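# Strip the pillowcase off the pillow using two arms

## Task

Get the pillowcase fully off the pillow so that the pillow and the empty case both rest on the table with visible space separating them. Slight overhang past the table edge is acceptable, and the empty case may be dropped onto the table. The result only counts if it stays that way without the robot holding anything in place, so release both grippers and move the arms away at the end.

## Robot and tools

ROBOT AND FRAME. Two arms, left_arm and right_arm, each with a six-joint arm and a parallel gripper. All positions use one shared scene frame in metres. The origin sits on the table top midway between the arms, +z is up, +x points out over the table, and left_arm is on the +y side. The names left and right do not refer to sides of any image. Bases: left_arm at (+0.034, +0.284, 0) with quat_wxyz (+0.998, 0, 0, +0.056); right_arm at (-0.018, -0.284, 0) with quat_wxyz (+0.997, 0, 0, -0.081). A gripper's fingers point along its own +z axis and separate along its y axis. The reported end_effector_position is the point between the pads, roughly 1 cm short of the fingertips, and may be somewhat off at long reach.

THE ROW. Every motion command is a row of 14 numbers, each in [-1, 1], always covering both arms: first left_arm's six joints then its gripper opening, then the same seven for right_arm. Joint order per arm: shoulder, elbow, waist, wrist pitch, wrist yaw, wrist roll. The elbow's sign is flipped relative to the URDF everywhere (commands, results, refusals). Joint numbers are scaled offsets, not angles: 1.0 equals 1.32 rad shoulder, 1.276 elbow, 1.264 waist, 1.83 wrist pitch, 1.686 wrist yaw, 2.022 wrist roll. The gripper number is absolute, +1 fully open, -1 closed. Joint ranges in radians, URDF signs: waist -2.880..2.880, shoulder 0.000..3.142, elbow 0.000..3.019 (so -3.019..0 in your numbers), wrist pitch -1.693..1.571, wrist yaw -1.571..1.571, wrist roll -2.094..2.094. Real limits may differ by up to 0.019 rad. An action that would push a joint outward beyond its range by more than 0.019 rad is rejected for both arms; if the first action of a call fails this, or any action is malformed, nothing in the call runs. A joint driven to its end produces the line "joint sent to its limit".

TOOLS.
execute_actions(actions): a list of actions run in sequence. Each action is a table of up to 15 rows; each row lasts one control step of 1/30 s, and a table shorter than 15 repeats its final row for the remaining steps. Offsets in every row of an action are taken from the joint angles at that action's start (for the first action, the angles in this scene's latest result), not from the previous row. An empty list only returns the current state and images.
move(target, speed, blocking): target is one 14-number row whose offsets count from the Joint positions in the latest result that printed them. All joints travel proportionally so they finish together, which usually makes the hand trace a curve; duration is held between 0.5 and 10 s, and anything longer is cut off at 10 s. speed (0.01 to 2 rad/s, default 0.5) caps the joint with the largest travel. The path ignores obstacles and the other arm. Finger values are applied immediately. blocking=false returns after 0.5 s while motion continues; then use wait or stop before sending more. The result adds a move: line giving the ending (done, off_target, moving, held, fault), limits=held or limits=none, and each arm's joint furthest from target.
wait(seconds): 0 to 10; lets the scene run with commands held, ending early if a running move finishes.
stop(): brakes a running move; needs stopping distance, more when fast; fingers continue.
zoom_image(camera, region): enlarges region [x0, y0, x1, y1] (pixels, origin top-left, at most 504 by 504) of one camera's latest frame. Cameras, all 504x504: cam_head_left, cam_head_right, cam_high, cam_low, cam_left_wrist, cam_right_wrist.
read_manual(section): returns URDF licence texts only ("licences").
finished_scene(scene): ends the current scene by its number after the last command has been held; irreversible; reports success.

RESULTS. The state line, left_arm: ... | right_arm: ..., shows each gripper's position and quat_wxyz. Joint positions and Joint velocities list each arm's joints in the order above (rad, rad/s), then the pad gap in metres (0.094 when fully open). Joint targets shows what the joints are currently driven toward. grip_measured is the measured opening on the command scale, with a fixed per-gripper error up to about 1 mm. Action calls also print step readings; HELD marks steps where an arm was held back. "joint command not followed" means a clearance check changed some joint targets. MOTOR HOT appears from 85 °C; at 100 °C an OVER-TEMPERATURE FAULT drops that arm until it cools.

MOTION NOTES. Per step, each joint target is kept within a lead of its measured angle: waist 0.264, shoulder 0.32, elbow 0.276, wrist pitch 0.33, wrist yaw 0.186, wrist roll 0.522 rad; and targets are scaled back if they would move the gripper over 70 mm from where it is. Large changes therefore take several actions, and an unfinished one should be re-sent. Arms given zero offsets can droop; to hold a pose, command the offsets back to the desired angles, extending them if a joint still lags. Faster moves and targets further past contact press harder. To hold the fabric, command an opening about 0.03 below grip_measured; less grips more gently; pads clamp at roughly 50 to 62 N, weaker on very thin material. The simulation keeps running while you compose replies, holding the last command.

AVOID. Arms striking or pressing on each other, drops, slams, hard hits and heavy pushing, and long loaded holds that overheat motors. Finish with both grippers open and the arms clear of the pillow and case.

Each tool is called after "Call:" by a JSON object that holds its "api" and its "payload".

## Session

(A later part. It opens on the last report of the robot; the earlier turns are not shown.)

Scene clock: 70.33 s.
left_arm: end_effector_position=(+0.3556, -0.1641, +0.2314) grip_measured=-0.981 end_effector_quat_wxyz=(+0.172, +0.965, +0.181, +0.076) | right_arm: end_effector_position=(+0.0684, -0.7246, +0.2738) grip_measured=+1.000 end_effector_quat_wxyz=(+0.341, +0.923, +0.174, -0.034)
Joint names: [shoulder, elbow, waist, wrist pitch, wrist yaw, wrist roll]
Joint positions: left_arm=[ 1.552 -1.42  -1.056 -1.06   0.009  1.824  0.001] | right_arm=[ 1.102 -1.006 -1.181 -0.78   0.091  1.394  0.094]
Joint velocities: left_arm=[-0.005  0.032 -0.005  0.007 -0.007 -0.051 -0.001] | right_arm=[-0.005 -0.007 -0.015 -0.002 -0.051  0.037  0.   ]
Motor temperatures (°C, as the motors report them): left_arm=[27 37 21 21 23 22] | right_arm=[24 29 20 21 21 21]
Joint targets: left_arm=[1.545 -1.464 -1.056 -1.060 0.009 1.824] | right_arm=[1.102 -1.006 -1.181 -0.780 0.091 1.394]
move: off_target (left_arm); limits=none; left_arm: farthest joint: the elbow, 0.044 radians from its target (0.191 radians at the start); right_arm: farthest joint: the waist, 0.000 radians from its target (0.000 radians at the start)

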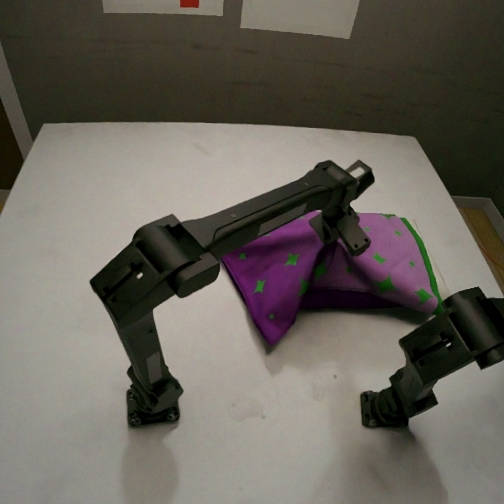

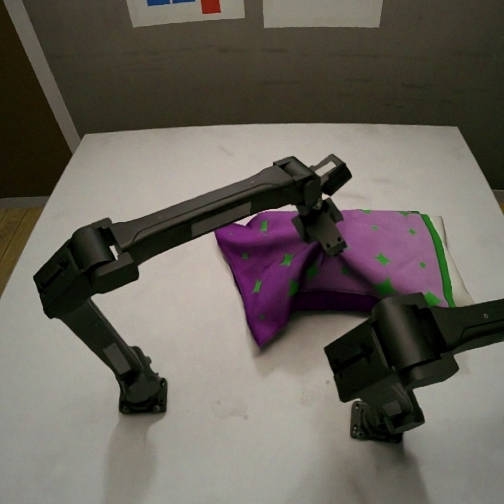

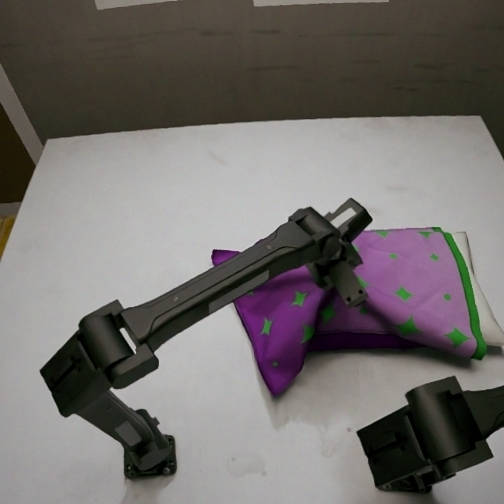

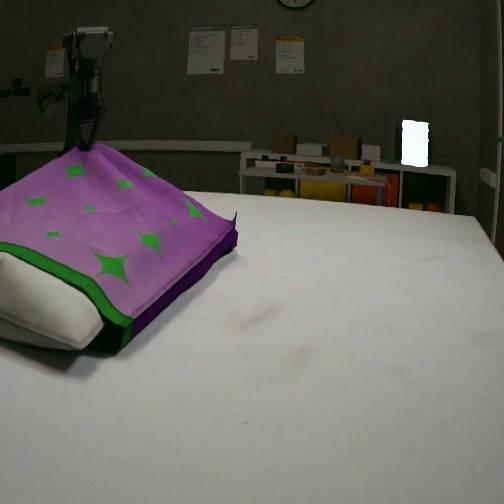

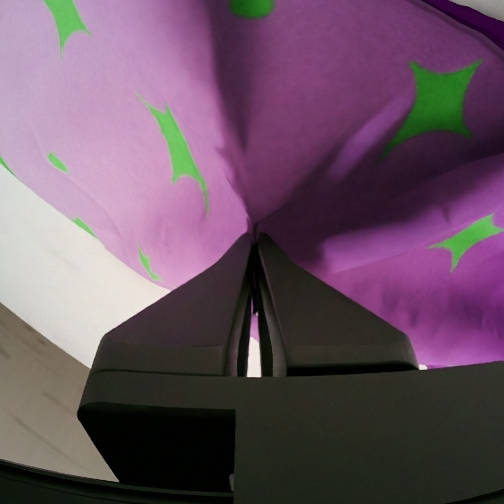

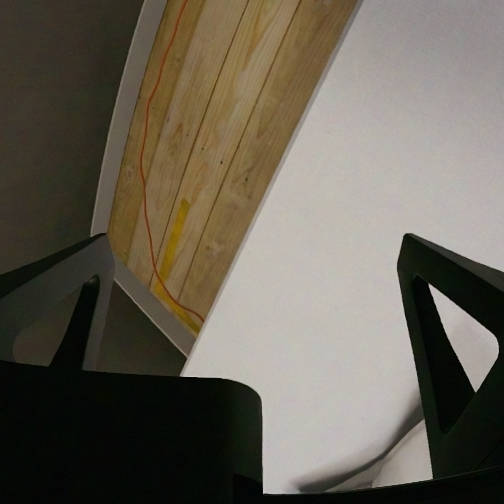

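Call:
{"api": "move", "payload": {"target": [-0.32,-0.32,0.2,0.186,0,0,-1,0,0,0,0,0,0,1], "speed": 0.25}}

Scene clock: 93.60 s.
left_arm: end_effector_position=(+0.4531, -0.1029, +0.3726) grip_measured=-0.981 end_effector_quat_wxyz=(+0.331, +0.886, +0.261, +0.194) | right_arm: end_effector_position=(+0.0684, -0.7246, +0.2738) grip_measured=+1.000 end_effector_quat_wxyz=(+0.341, +0.923, +0.174, -0.034)
Joint names: [shoulder, elbow, waist, wrist pitch, wrist yaw, wrist roll]
Joint positions: left_arm=[ 1.379 -1.46  -0.854 -0.865  0.009  1.824  0.001] | right_arm=[ 1.102 -1.006 -1.181 -0.78   0.091  1.394  0.094]
Joint velocities: left_arm=[-0.034 -0.007 -0.005  0.017  0.022  0.007  0.   ] | right_arm=[-0.005  0.012 -0.015 -0.007 -0.007  0.007  0.   ]
Motor temperatures (°C, as the motors report them): left_arm=[28 39 21 21 23 22] | right_arm=[24 29 20 21 21 21]
Joint targets: left_arm=[1.318 -1.528 -0.841 -0.830 0.009 1.824] | right_arm=[1.102 -1.006 -1.181 -0.780 0.091 1.394]
move: off_target (left_arm); limits=none; left_arm: farthest joint: the elbow, 0.368 radians from its target (0.409 radians at the start); right_arm: farthest joint: the waist, 0.000 radians from its target (0.000 radians at the start)

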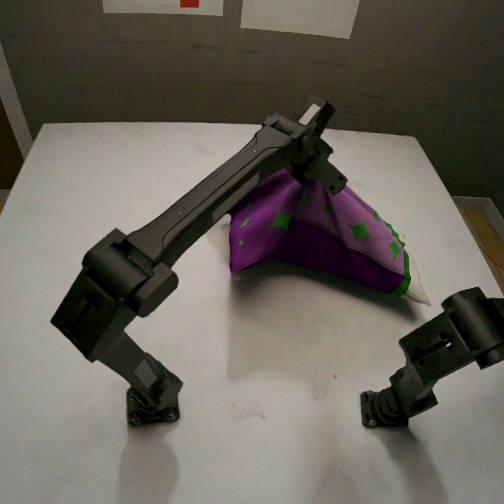

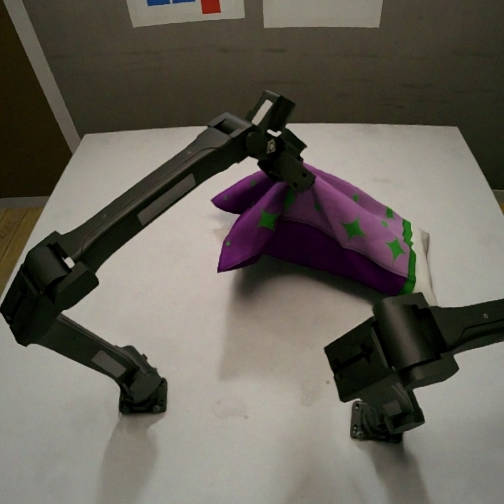

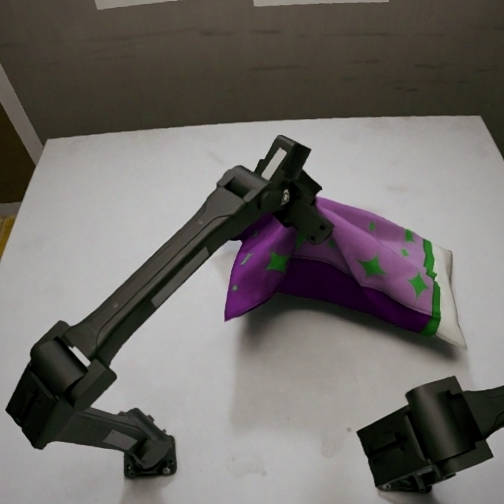

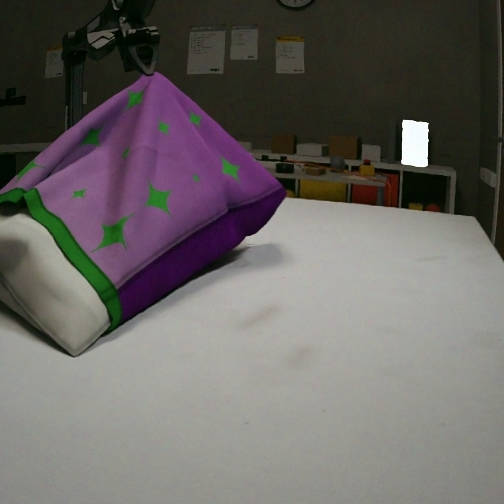

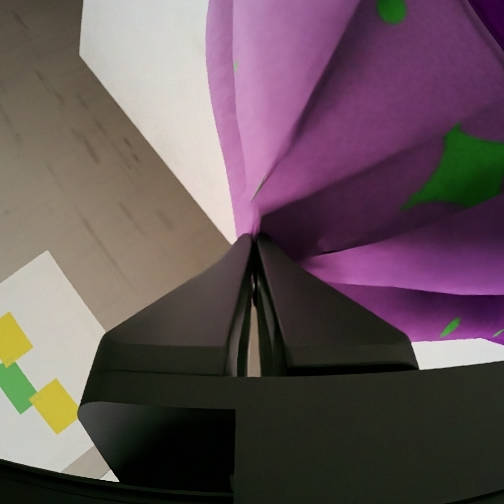

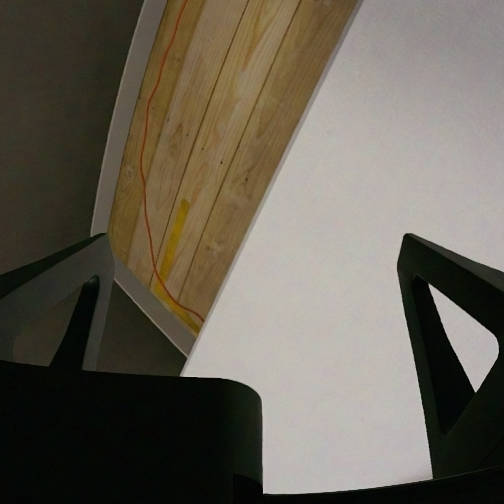

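Heavy load; overshoot the command.

Call:
{"api": "move", "payload": {"target": [-0.3,-0.5,0.15,0.1,0,0,-1,0,0,0,0,0,0,1], "speed": 0.25}}

Call:
{"api": "move", "payload": {"target": [-0.15,-0.4,0.1,0.05,0,0,-1,0,0,0,0,0,0,1], "speed": 0.25}}

Scene clock: 104.37 s.
left_arm: end_effector_position=(+0.4679, -0.0135, +0.4510) grip_measured=-0.981 end_effector_quat_wxyz=(+0.372, +0.836, +0.313, +0.257) | right_arm: end_effector_position=(+0.0684, -0.7246, +0.2738) grip_measured=+1.000 end_effector_quat_wxyz=(+0.341, +0.923, +0.174, -0.034)
Joint names: [shoulder, elbow, waist, wrist pitch, wrist yaw, wrist roll]
Joint positions: left_arm=[ 1.223 -1.453 -0.709 -0.864  0.009  1.824  0.001] | right_arm=[ 1.102 -1.006 -1.181 -0.78   0.091  1.394  0.094]
Joint velocities: left_arm=[ 0.024  0.012 -0.005  0.002  0.022 -0.007 -0.001] | right_arm=[-0.015  0.002  0.005 -0.002 -0.022 -0.066  0.   ]
Motor temperatures (°C, as the motors report them): left_arm=[28 41 21 21 23 22] | right_arm=[24 29 20 21 21 21]
Joint targets: left_arm=[1.164 -1.521 -0.698 -0.819 0.009 1.824] | right_arm=[1.102 -1.006 -1.181 -0.780 0.091 1.394]
move: off_target (left_arm); limits=none; left_arm: farthest joint: the elbow, 0.645 radians from its target (0.638 radians at the start); right_arm: farthest joint: the waist, 0.000 radians from its target (0.000 radians at the start)

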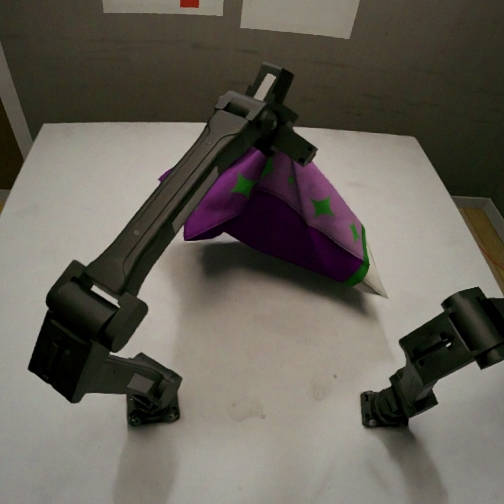

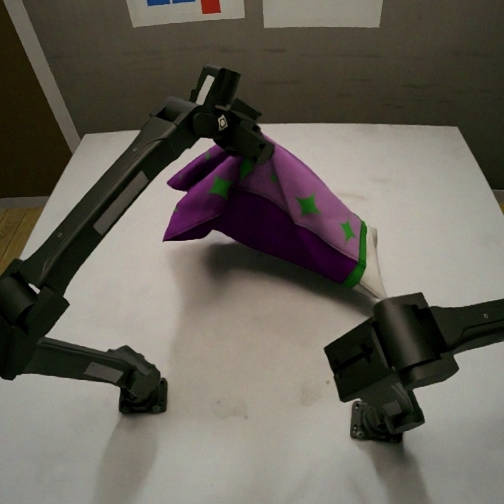

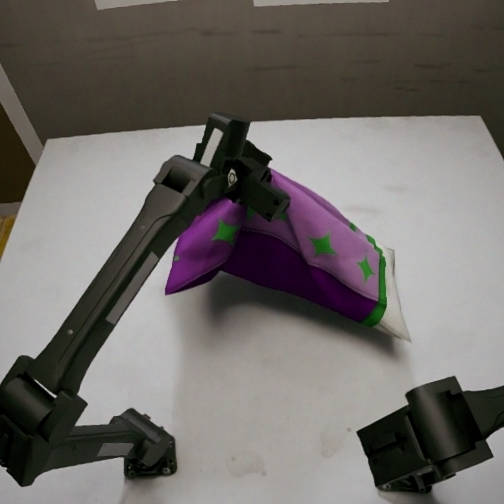

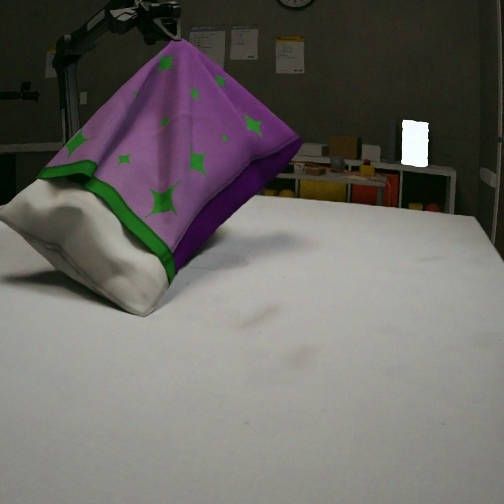

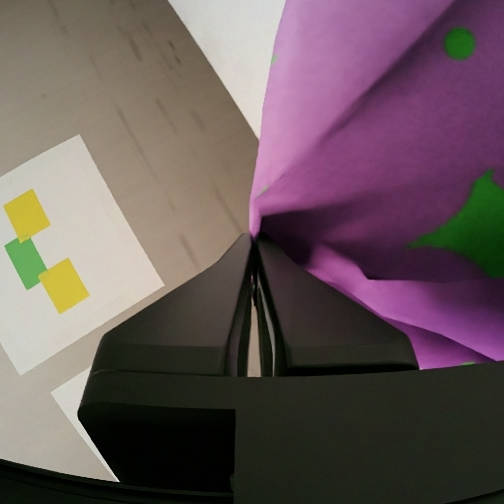

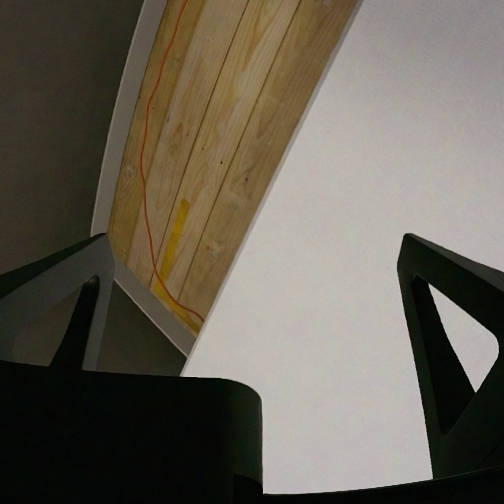

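Scene clock: 107.00 s.
left_arm: end_effector_position=(+0.4912, +0.0245, +0.4420) grip_measured=-0.981 end_effector_quat_wxyz=(+0.353, +0.826, +0.350, +0.266) | right_arm: end_effector_position=(+0.0684, -0.7246, +0.2738) grip_measured=+1.000 end_effector_quat_wxyz=(+0.341, +0.923, +0.174, -0.034)
Joint names: [shoulder, elbow, waist, wrist pitch, wrist yaw, wrist roll]
Joint positions: left_arm=[ 1.228 -1.444 -0.624 -0.872  0.009  1.824  0.001] | right_arm=[ 1.102 -1.006 -1.181 -0.78   0.091  1.394  0.094]
Joint velocities: left_arm=[ 0.005  0.012  0.005 -0.002  0.051 -0.022 -0.   ] | right_arm=[-0.015  0.002 -0.005 -0.002  0.037 -0.066  0.   ]
Motor temperatures (°C, as the motors report them): left_arm=[28 42 21 21 23 22] | right_arm=[24 29 20 21 21 21]
Joint targets: left_arm=[1.172 -1.520 -0.613 -0.845 0.009 1.824] | right_arm=[1.102 -1.006 -1.181 -0.780 0.091 1.394]
move: off_target (left_arm); limits=none; left_arm: farthest joint: the elbow, 0.519 radians from its target (0.511 radians at the start); right_arm: farthest joint: the waist, 0.000 radians from its target (0.000 radians at the start)

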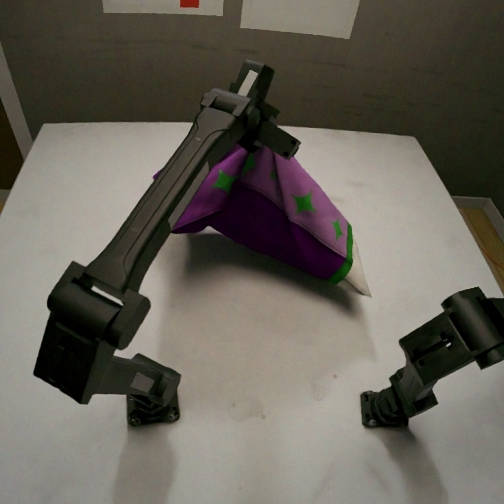

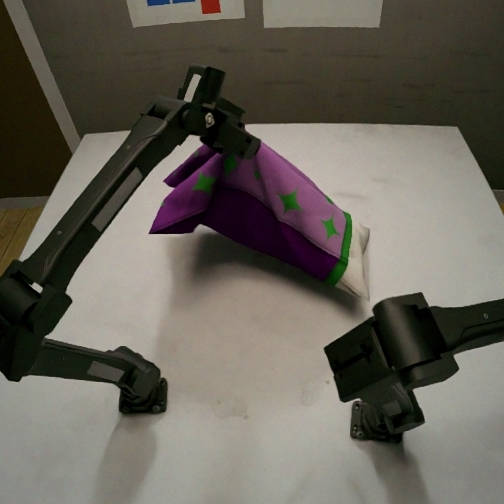

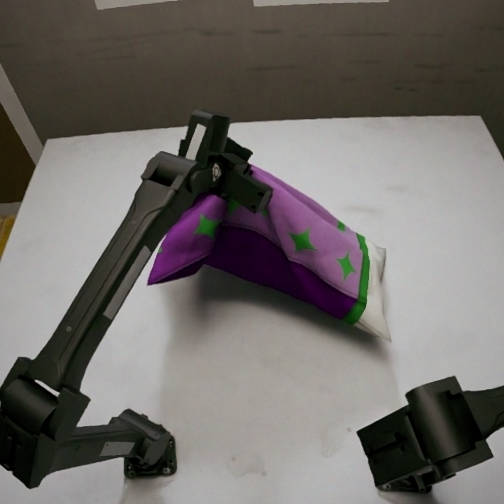

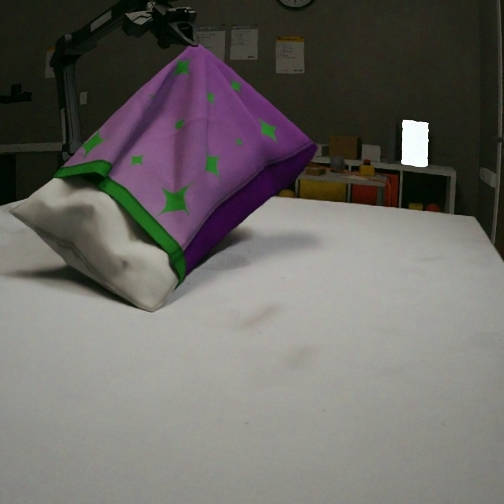

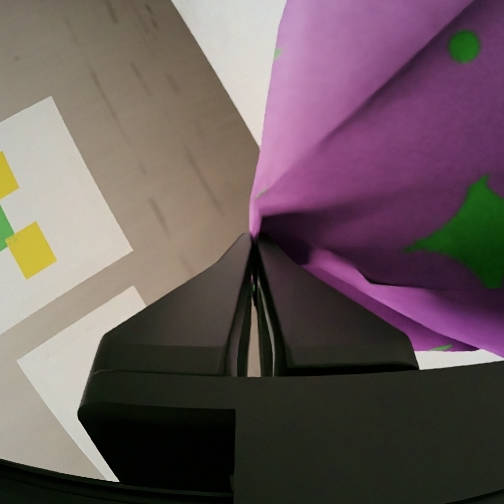

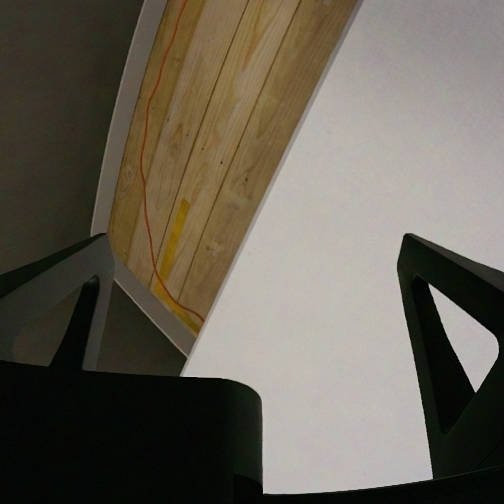

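Call:
{"api": "move", "payload": {"target": [-0.35,-0.3,0.1,0.1,0,0,-1,0,0,0,0,0,0,1], "speed": 0.25}}

Call:
{"api": "move", "payload": {"target": [-0.1,-0.4,0.15,0.1,0,0,-1,0,0,0,0,0,0,1], "speed": 0.25}}

Scene clock: 117.87 s.
left_arm: end_effector_position=(+0.4123, +0.1150, +0.5673) grip_measured=-0.981 end_effector_quat_wxyz=(+0.431, +0.746, +0.358, +0.361) | right_arm: end_effector_position=(+0.0684, -0.7246, +0.2738) grip_measured=+1.000 end_effector_quat_wxyz=(+0.341, +0.923, +0.174, -0.034)
Joint names: [shoulder, elbow, waist, wrist pitch, wrist yaw, wrist roll]
Joint positions: left_arm=[ 0.933 -1.432 -0.527 -0.877  0.009  1.824  0.001] | right_arm=[ 1.102 -1.006 -1.181 -0.78   0.091  1.394  0.094]
Joint velocities: left_arm=[-0.015  0.012 -0.005  0.007 -0.037 -0.037 -0.001] | right_arm=[-0.005  0.012 -0.005  0.017 -0.007  0.037  0.   ]
Motor temperatures (°C, as the motors report them): left_arm=[28 43 21 21 23 22] | right_arm=[24 29 20 21 21 21]
Joint targets: left_arm=[0.885 -1.511 -0.519 -0.823 0.009 1.824] | right_arm=[1.102 -1.006 -1.181 -0.780 0.091 1.394]
move: off_target (left_arm); limits=none; left_arm: farthest joint: the elbow, 0.395 radians from its target (0.383 radians at the start); right_arm: farthest joint: the waist, 0.000 radians from its target (0.000 radians at the start)

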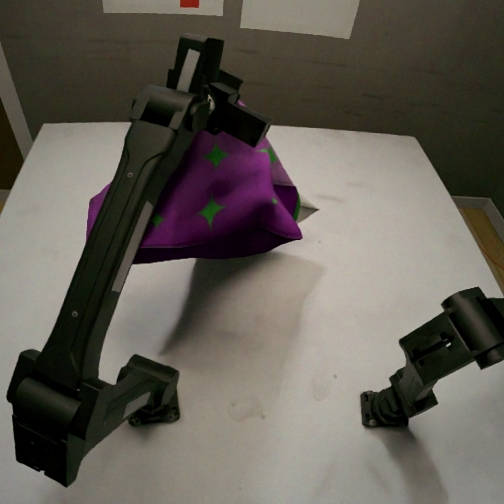

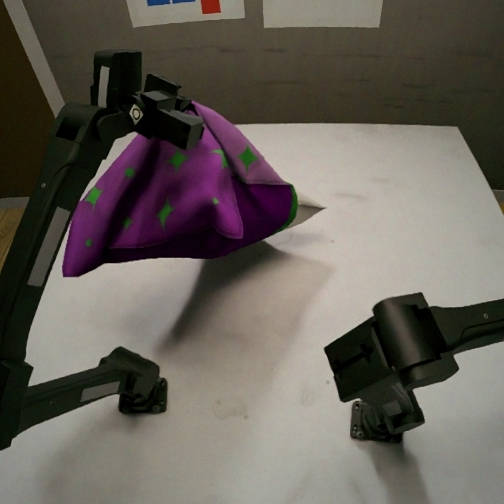

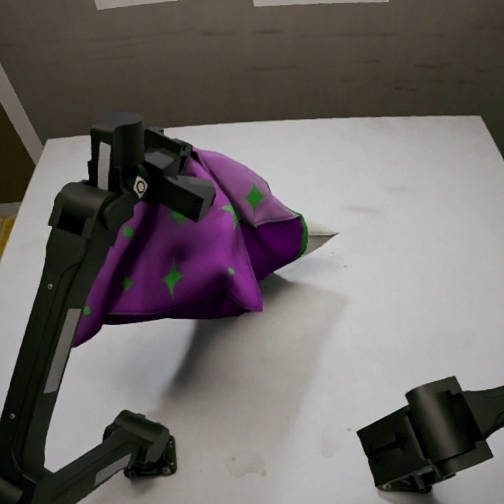

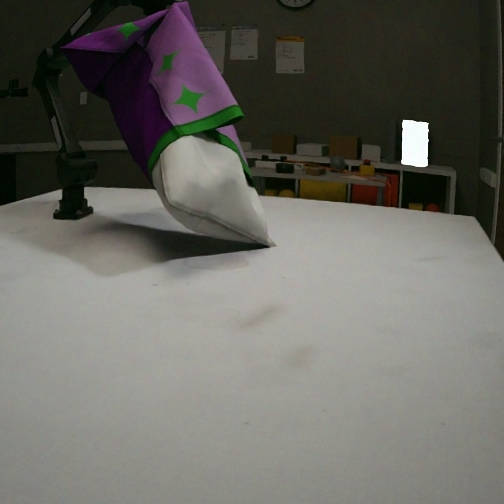

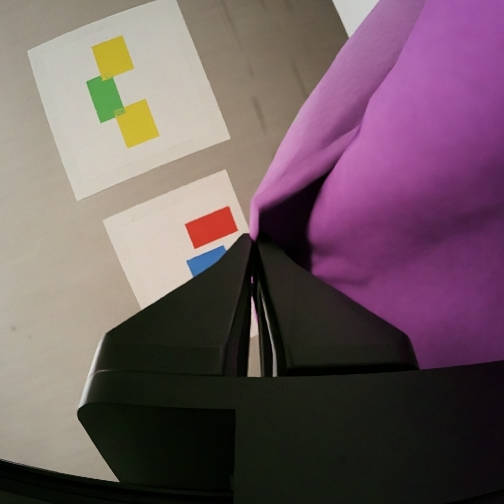

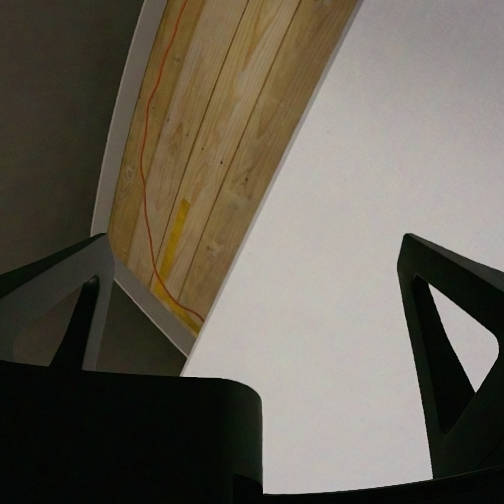

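Scene clock: 121.07 s.
left_arm: end_effector_position=(+0.4376, +0.1774, +0.5784) grip_measured=-0.981 end_effector_quat_wxyz=(+0.408, +0.708, +0.413, +0.402) | right_arm: end_effector_position=(+0.0684, -0.7246, +0.2738) grip_measured=+1.000 end_effector_quat_wxyz=(+0.341, +0.923, +0.174, -0.034)
Joint names: [shoulder, elbow, waist, wrist pitch, wrist yaw, wrist roll]
Joint positions: left_arm=[ 0.941 -1.451 -0.366 -0.86   0.009  1.824  0.001] | right_arm=[ 1.102 -1.006 -1.181 -0.78   0.091  1.394  0.094]
Joint velocities: left_arm=[-0.015  0.012 -0.005  0.007 -0.081 -0.037  0.   ] | right_arm=[ 0.005  0.017 -0.015  0.017 -0.007 -0.007  0.   ]
Motor temperatures (°C, as the motors report them): left_arm=[28 44 21 22 23 22] | right_arm=[24 30 20 21 21 21]
Joint targets: left_arm=[0.898 -1.535 -0.357 -0.809 0.009 1.824] | right_arm=[1.102 -1.006 -1.181 -0.780 0.091 1.394]
move: off_target (left_arm); limits=none; left_arm: farthest joint: the elbow, 0.492 radians from its target (0.510 radians at the start); right_arm: farthest joint: the waist, 0.000 radians from its target (0.000 radians at the start)

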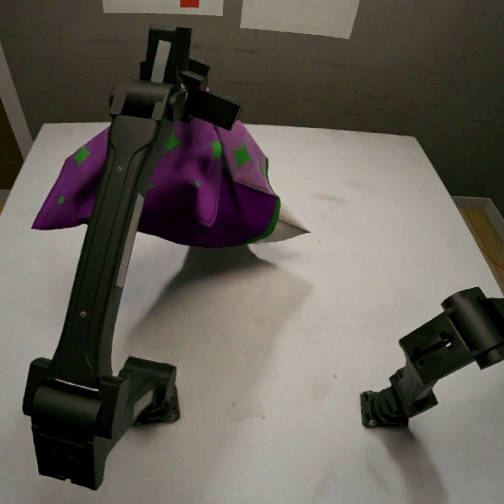

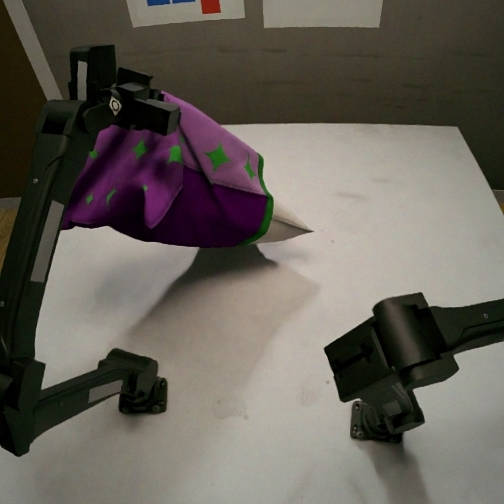

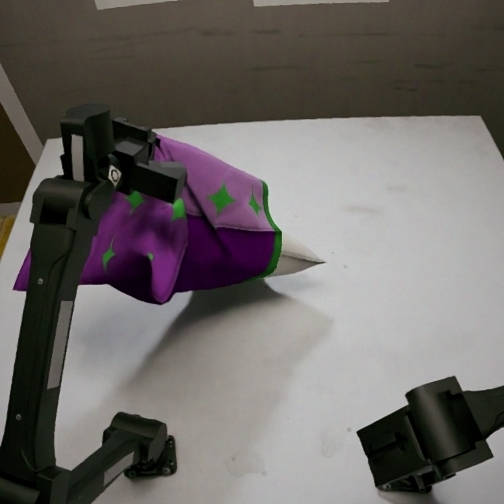

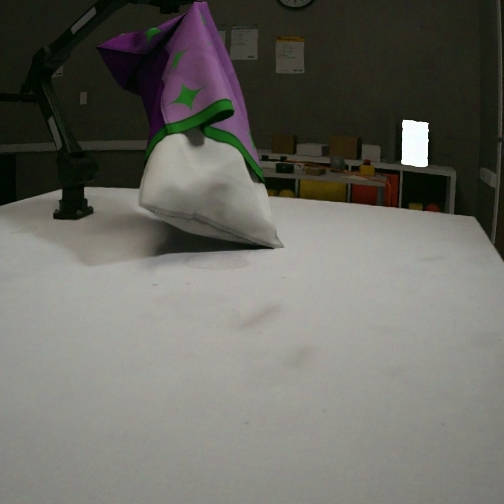

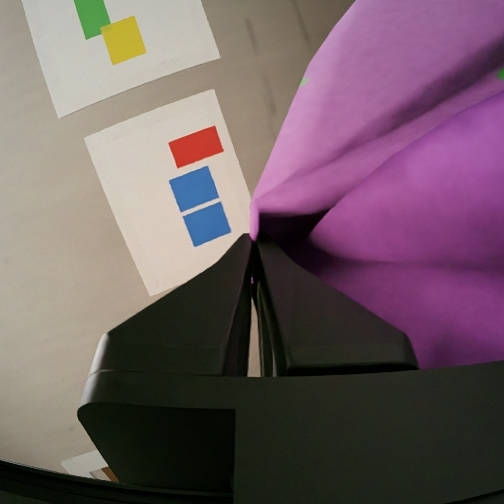

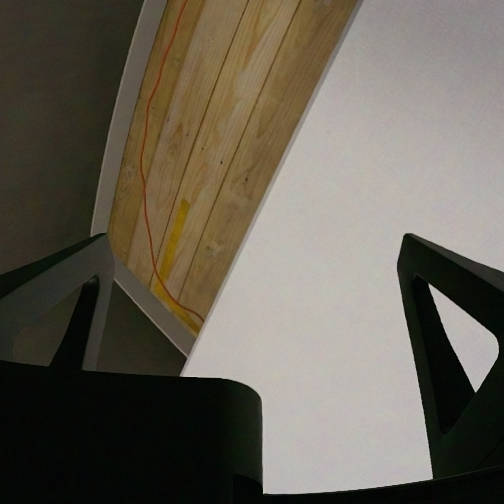

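Call:
{"api": "move", "payload": {"target": [-0.2,-0.4,-0.1,0.25,0,0,-1,0,0,0,0,0,0,1], "speed": 0.25}}

Call:
{"api": "move", "payload": {"target": [-0.05,-0.4,0,0.25,0,0,-1,0,0,0,0,0,0,1], "speed": 0.25}}

Scene clock: 131.53 s.
left_arm: end_effector_position=(+0.3855, +0.1540, +0.6767) grip_measured=-0.981 end_effector_quat_wxyz=(+0.527, +0.625, +0.325, +0.475) | right_arm: end_effector_position=(+0.0684, -0.7246, +0.2738) grip_measured=+1.000 end_effector_quat_wxyz=(+0.341, +0.923, +0.174, -0.034)
Joint names: [shoulder, elbow, waist, wrist pitch, wrist yaw, wrist roll]
Joint positions: left_arm=[ 0.83  -1.442 -0.461 -0.605  0.009  1.824  0.001] | right_arm=[ 1.102 -1.006 -1.181 -0.78   0.091  1.394  0.094]
Joint velocities: left_arm=[ 0.024 -0.007  0.005  0.012  0.051 -0.022  0.001] | right_arm=[-0.005  0.002  0.005  0.012 -0.037  0.022  0.   ]
Motor temperatures (°C, as the motors report them): left_arm=[27 44 21 22 23 22] | right_arm=[24 30 20 21 21 21]
Joint targets: left_arm=[0.789 -1.517 -0.469 -0.550 0.009 1.824] | right_arm=[1.102 -1.006 -1.181 -0.780 0.091 1.394]
move: off_target (left_arm); limits=none; left_arm: farthest joint: the elbow, 0.520 radians from its target (0.511 radians at the start); right_arm: farthest joint: the waist, 0.000 radians from its target (0.000 radians at the start)

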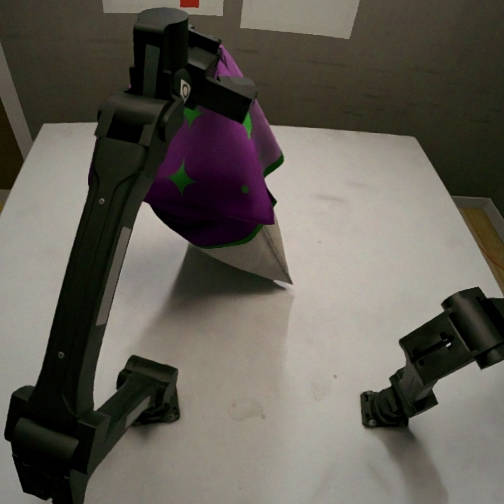

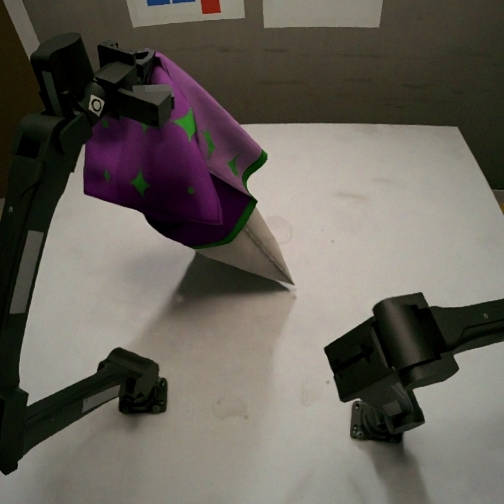

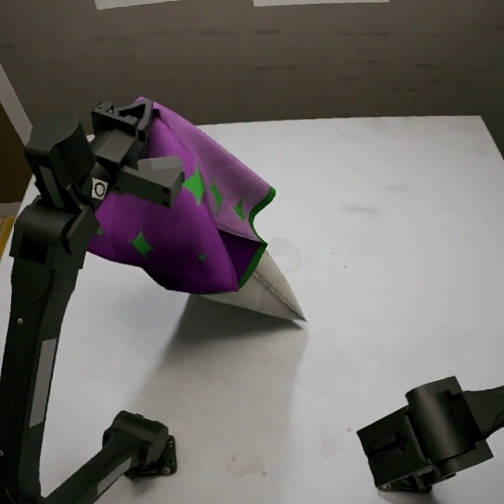

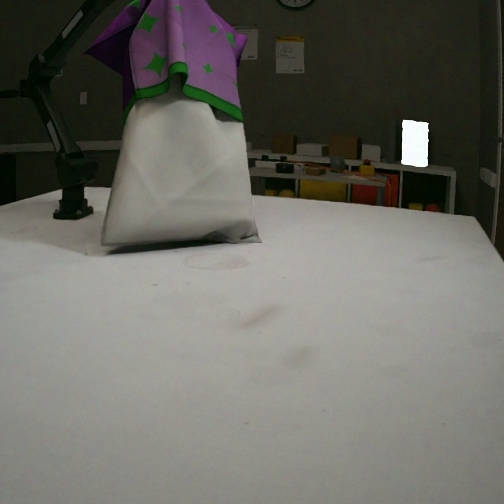

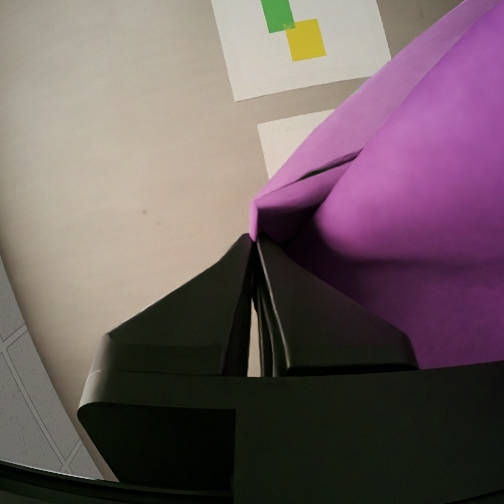

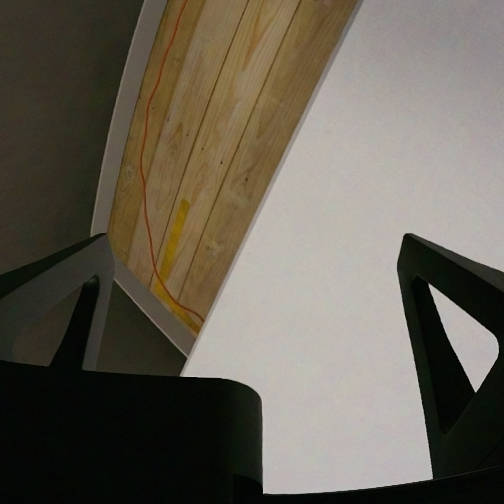

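Scene clock: 136.30 s.
left_arm: end_effector_position=(+0.0887, +0.2621, +1.0050) grip_measured=-0.981 end_effector_quat_wxyz=(+0.715, +0.237, +0.119, +0.647) | right_arm: end_effector_position=(+0.0684, -0.7246, +0.2738) grip_measured=+1.000 end_effector_quat_wxyz=(+0.341, +0.923, +0.174, -0.034)
Joint names: [shoulder, elbow, waist, wrist pitch, wrist yaw, wrist roll]
Joint positions: left_arm=[ 0.753 -1.943 -0.461 -0.156  0.009  1.824  0.001] | right_arm=[ 1.102 -1.006 -1.181 -0.78   0.091  1.394  0.094]
Joint velocities: left_arm=[ 0.005  0.012 -0.015  0.007  0.037  0.051  0.   ] | right_arm=[-0.005 -0.002 -0.015 -0.022 -0.007 -0.066  0.   ]
Motor temperatures (°C, as the motors report them): left_arm=[27 44 21 22 23 22] | right_arm=[24 30 20 21 21 21]
Joint targets: left_arm=[0.765 -1.952 -0.461 -0.147 0.009 1.824] | right_arm=[1.102 -1.006 -1.181 -0.780 0.091 1.394]
move: done; limits=none; left_arm: farthest joint: the shoulder, 0.011 radians from its target (0.066 radians at the start); right_arm: farthest joint: the waist, 0.000 radians from its target (0.000 radians at the start)

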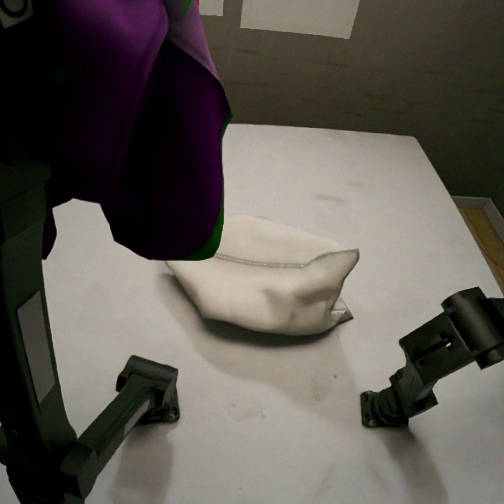

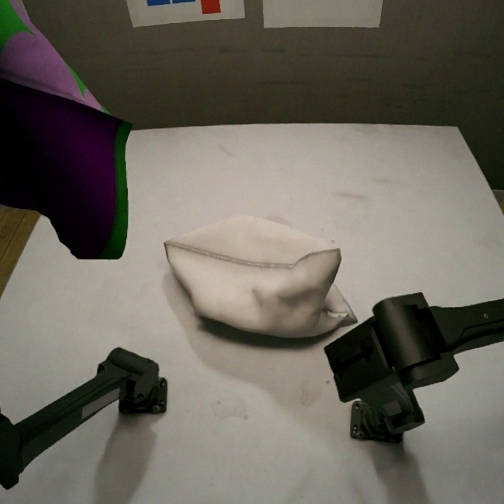

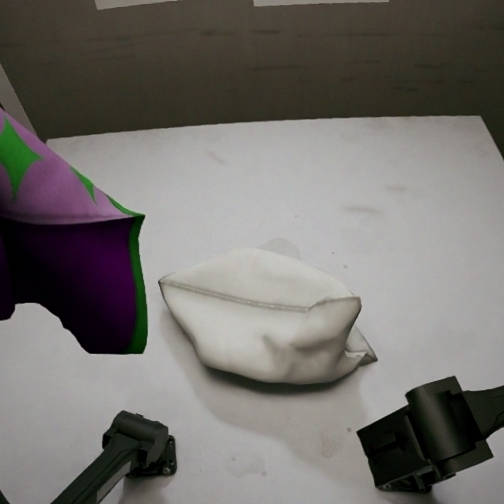

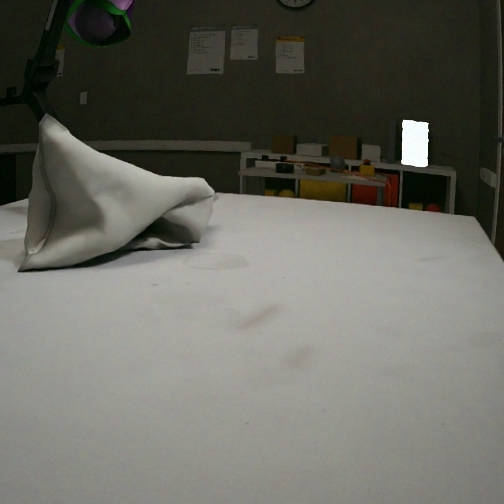

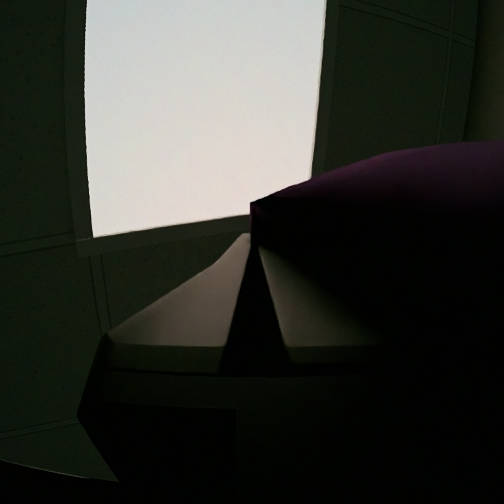

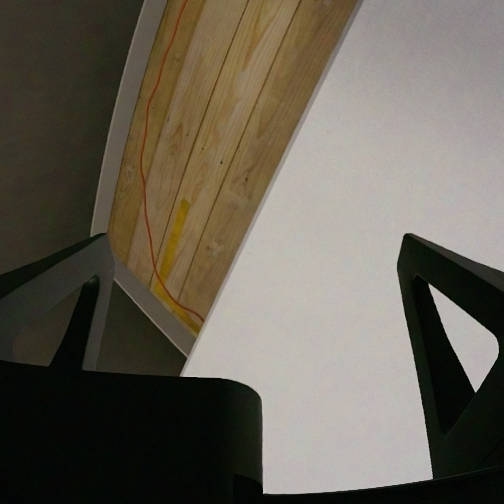

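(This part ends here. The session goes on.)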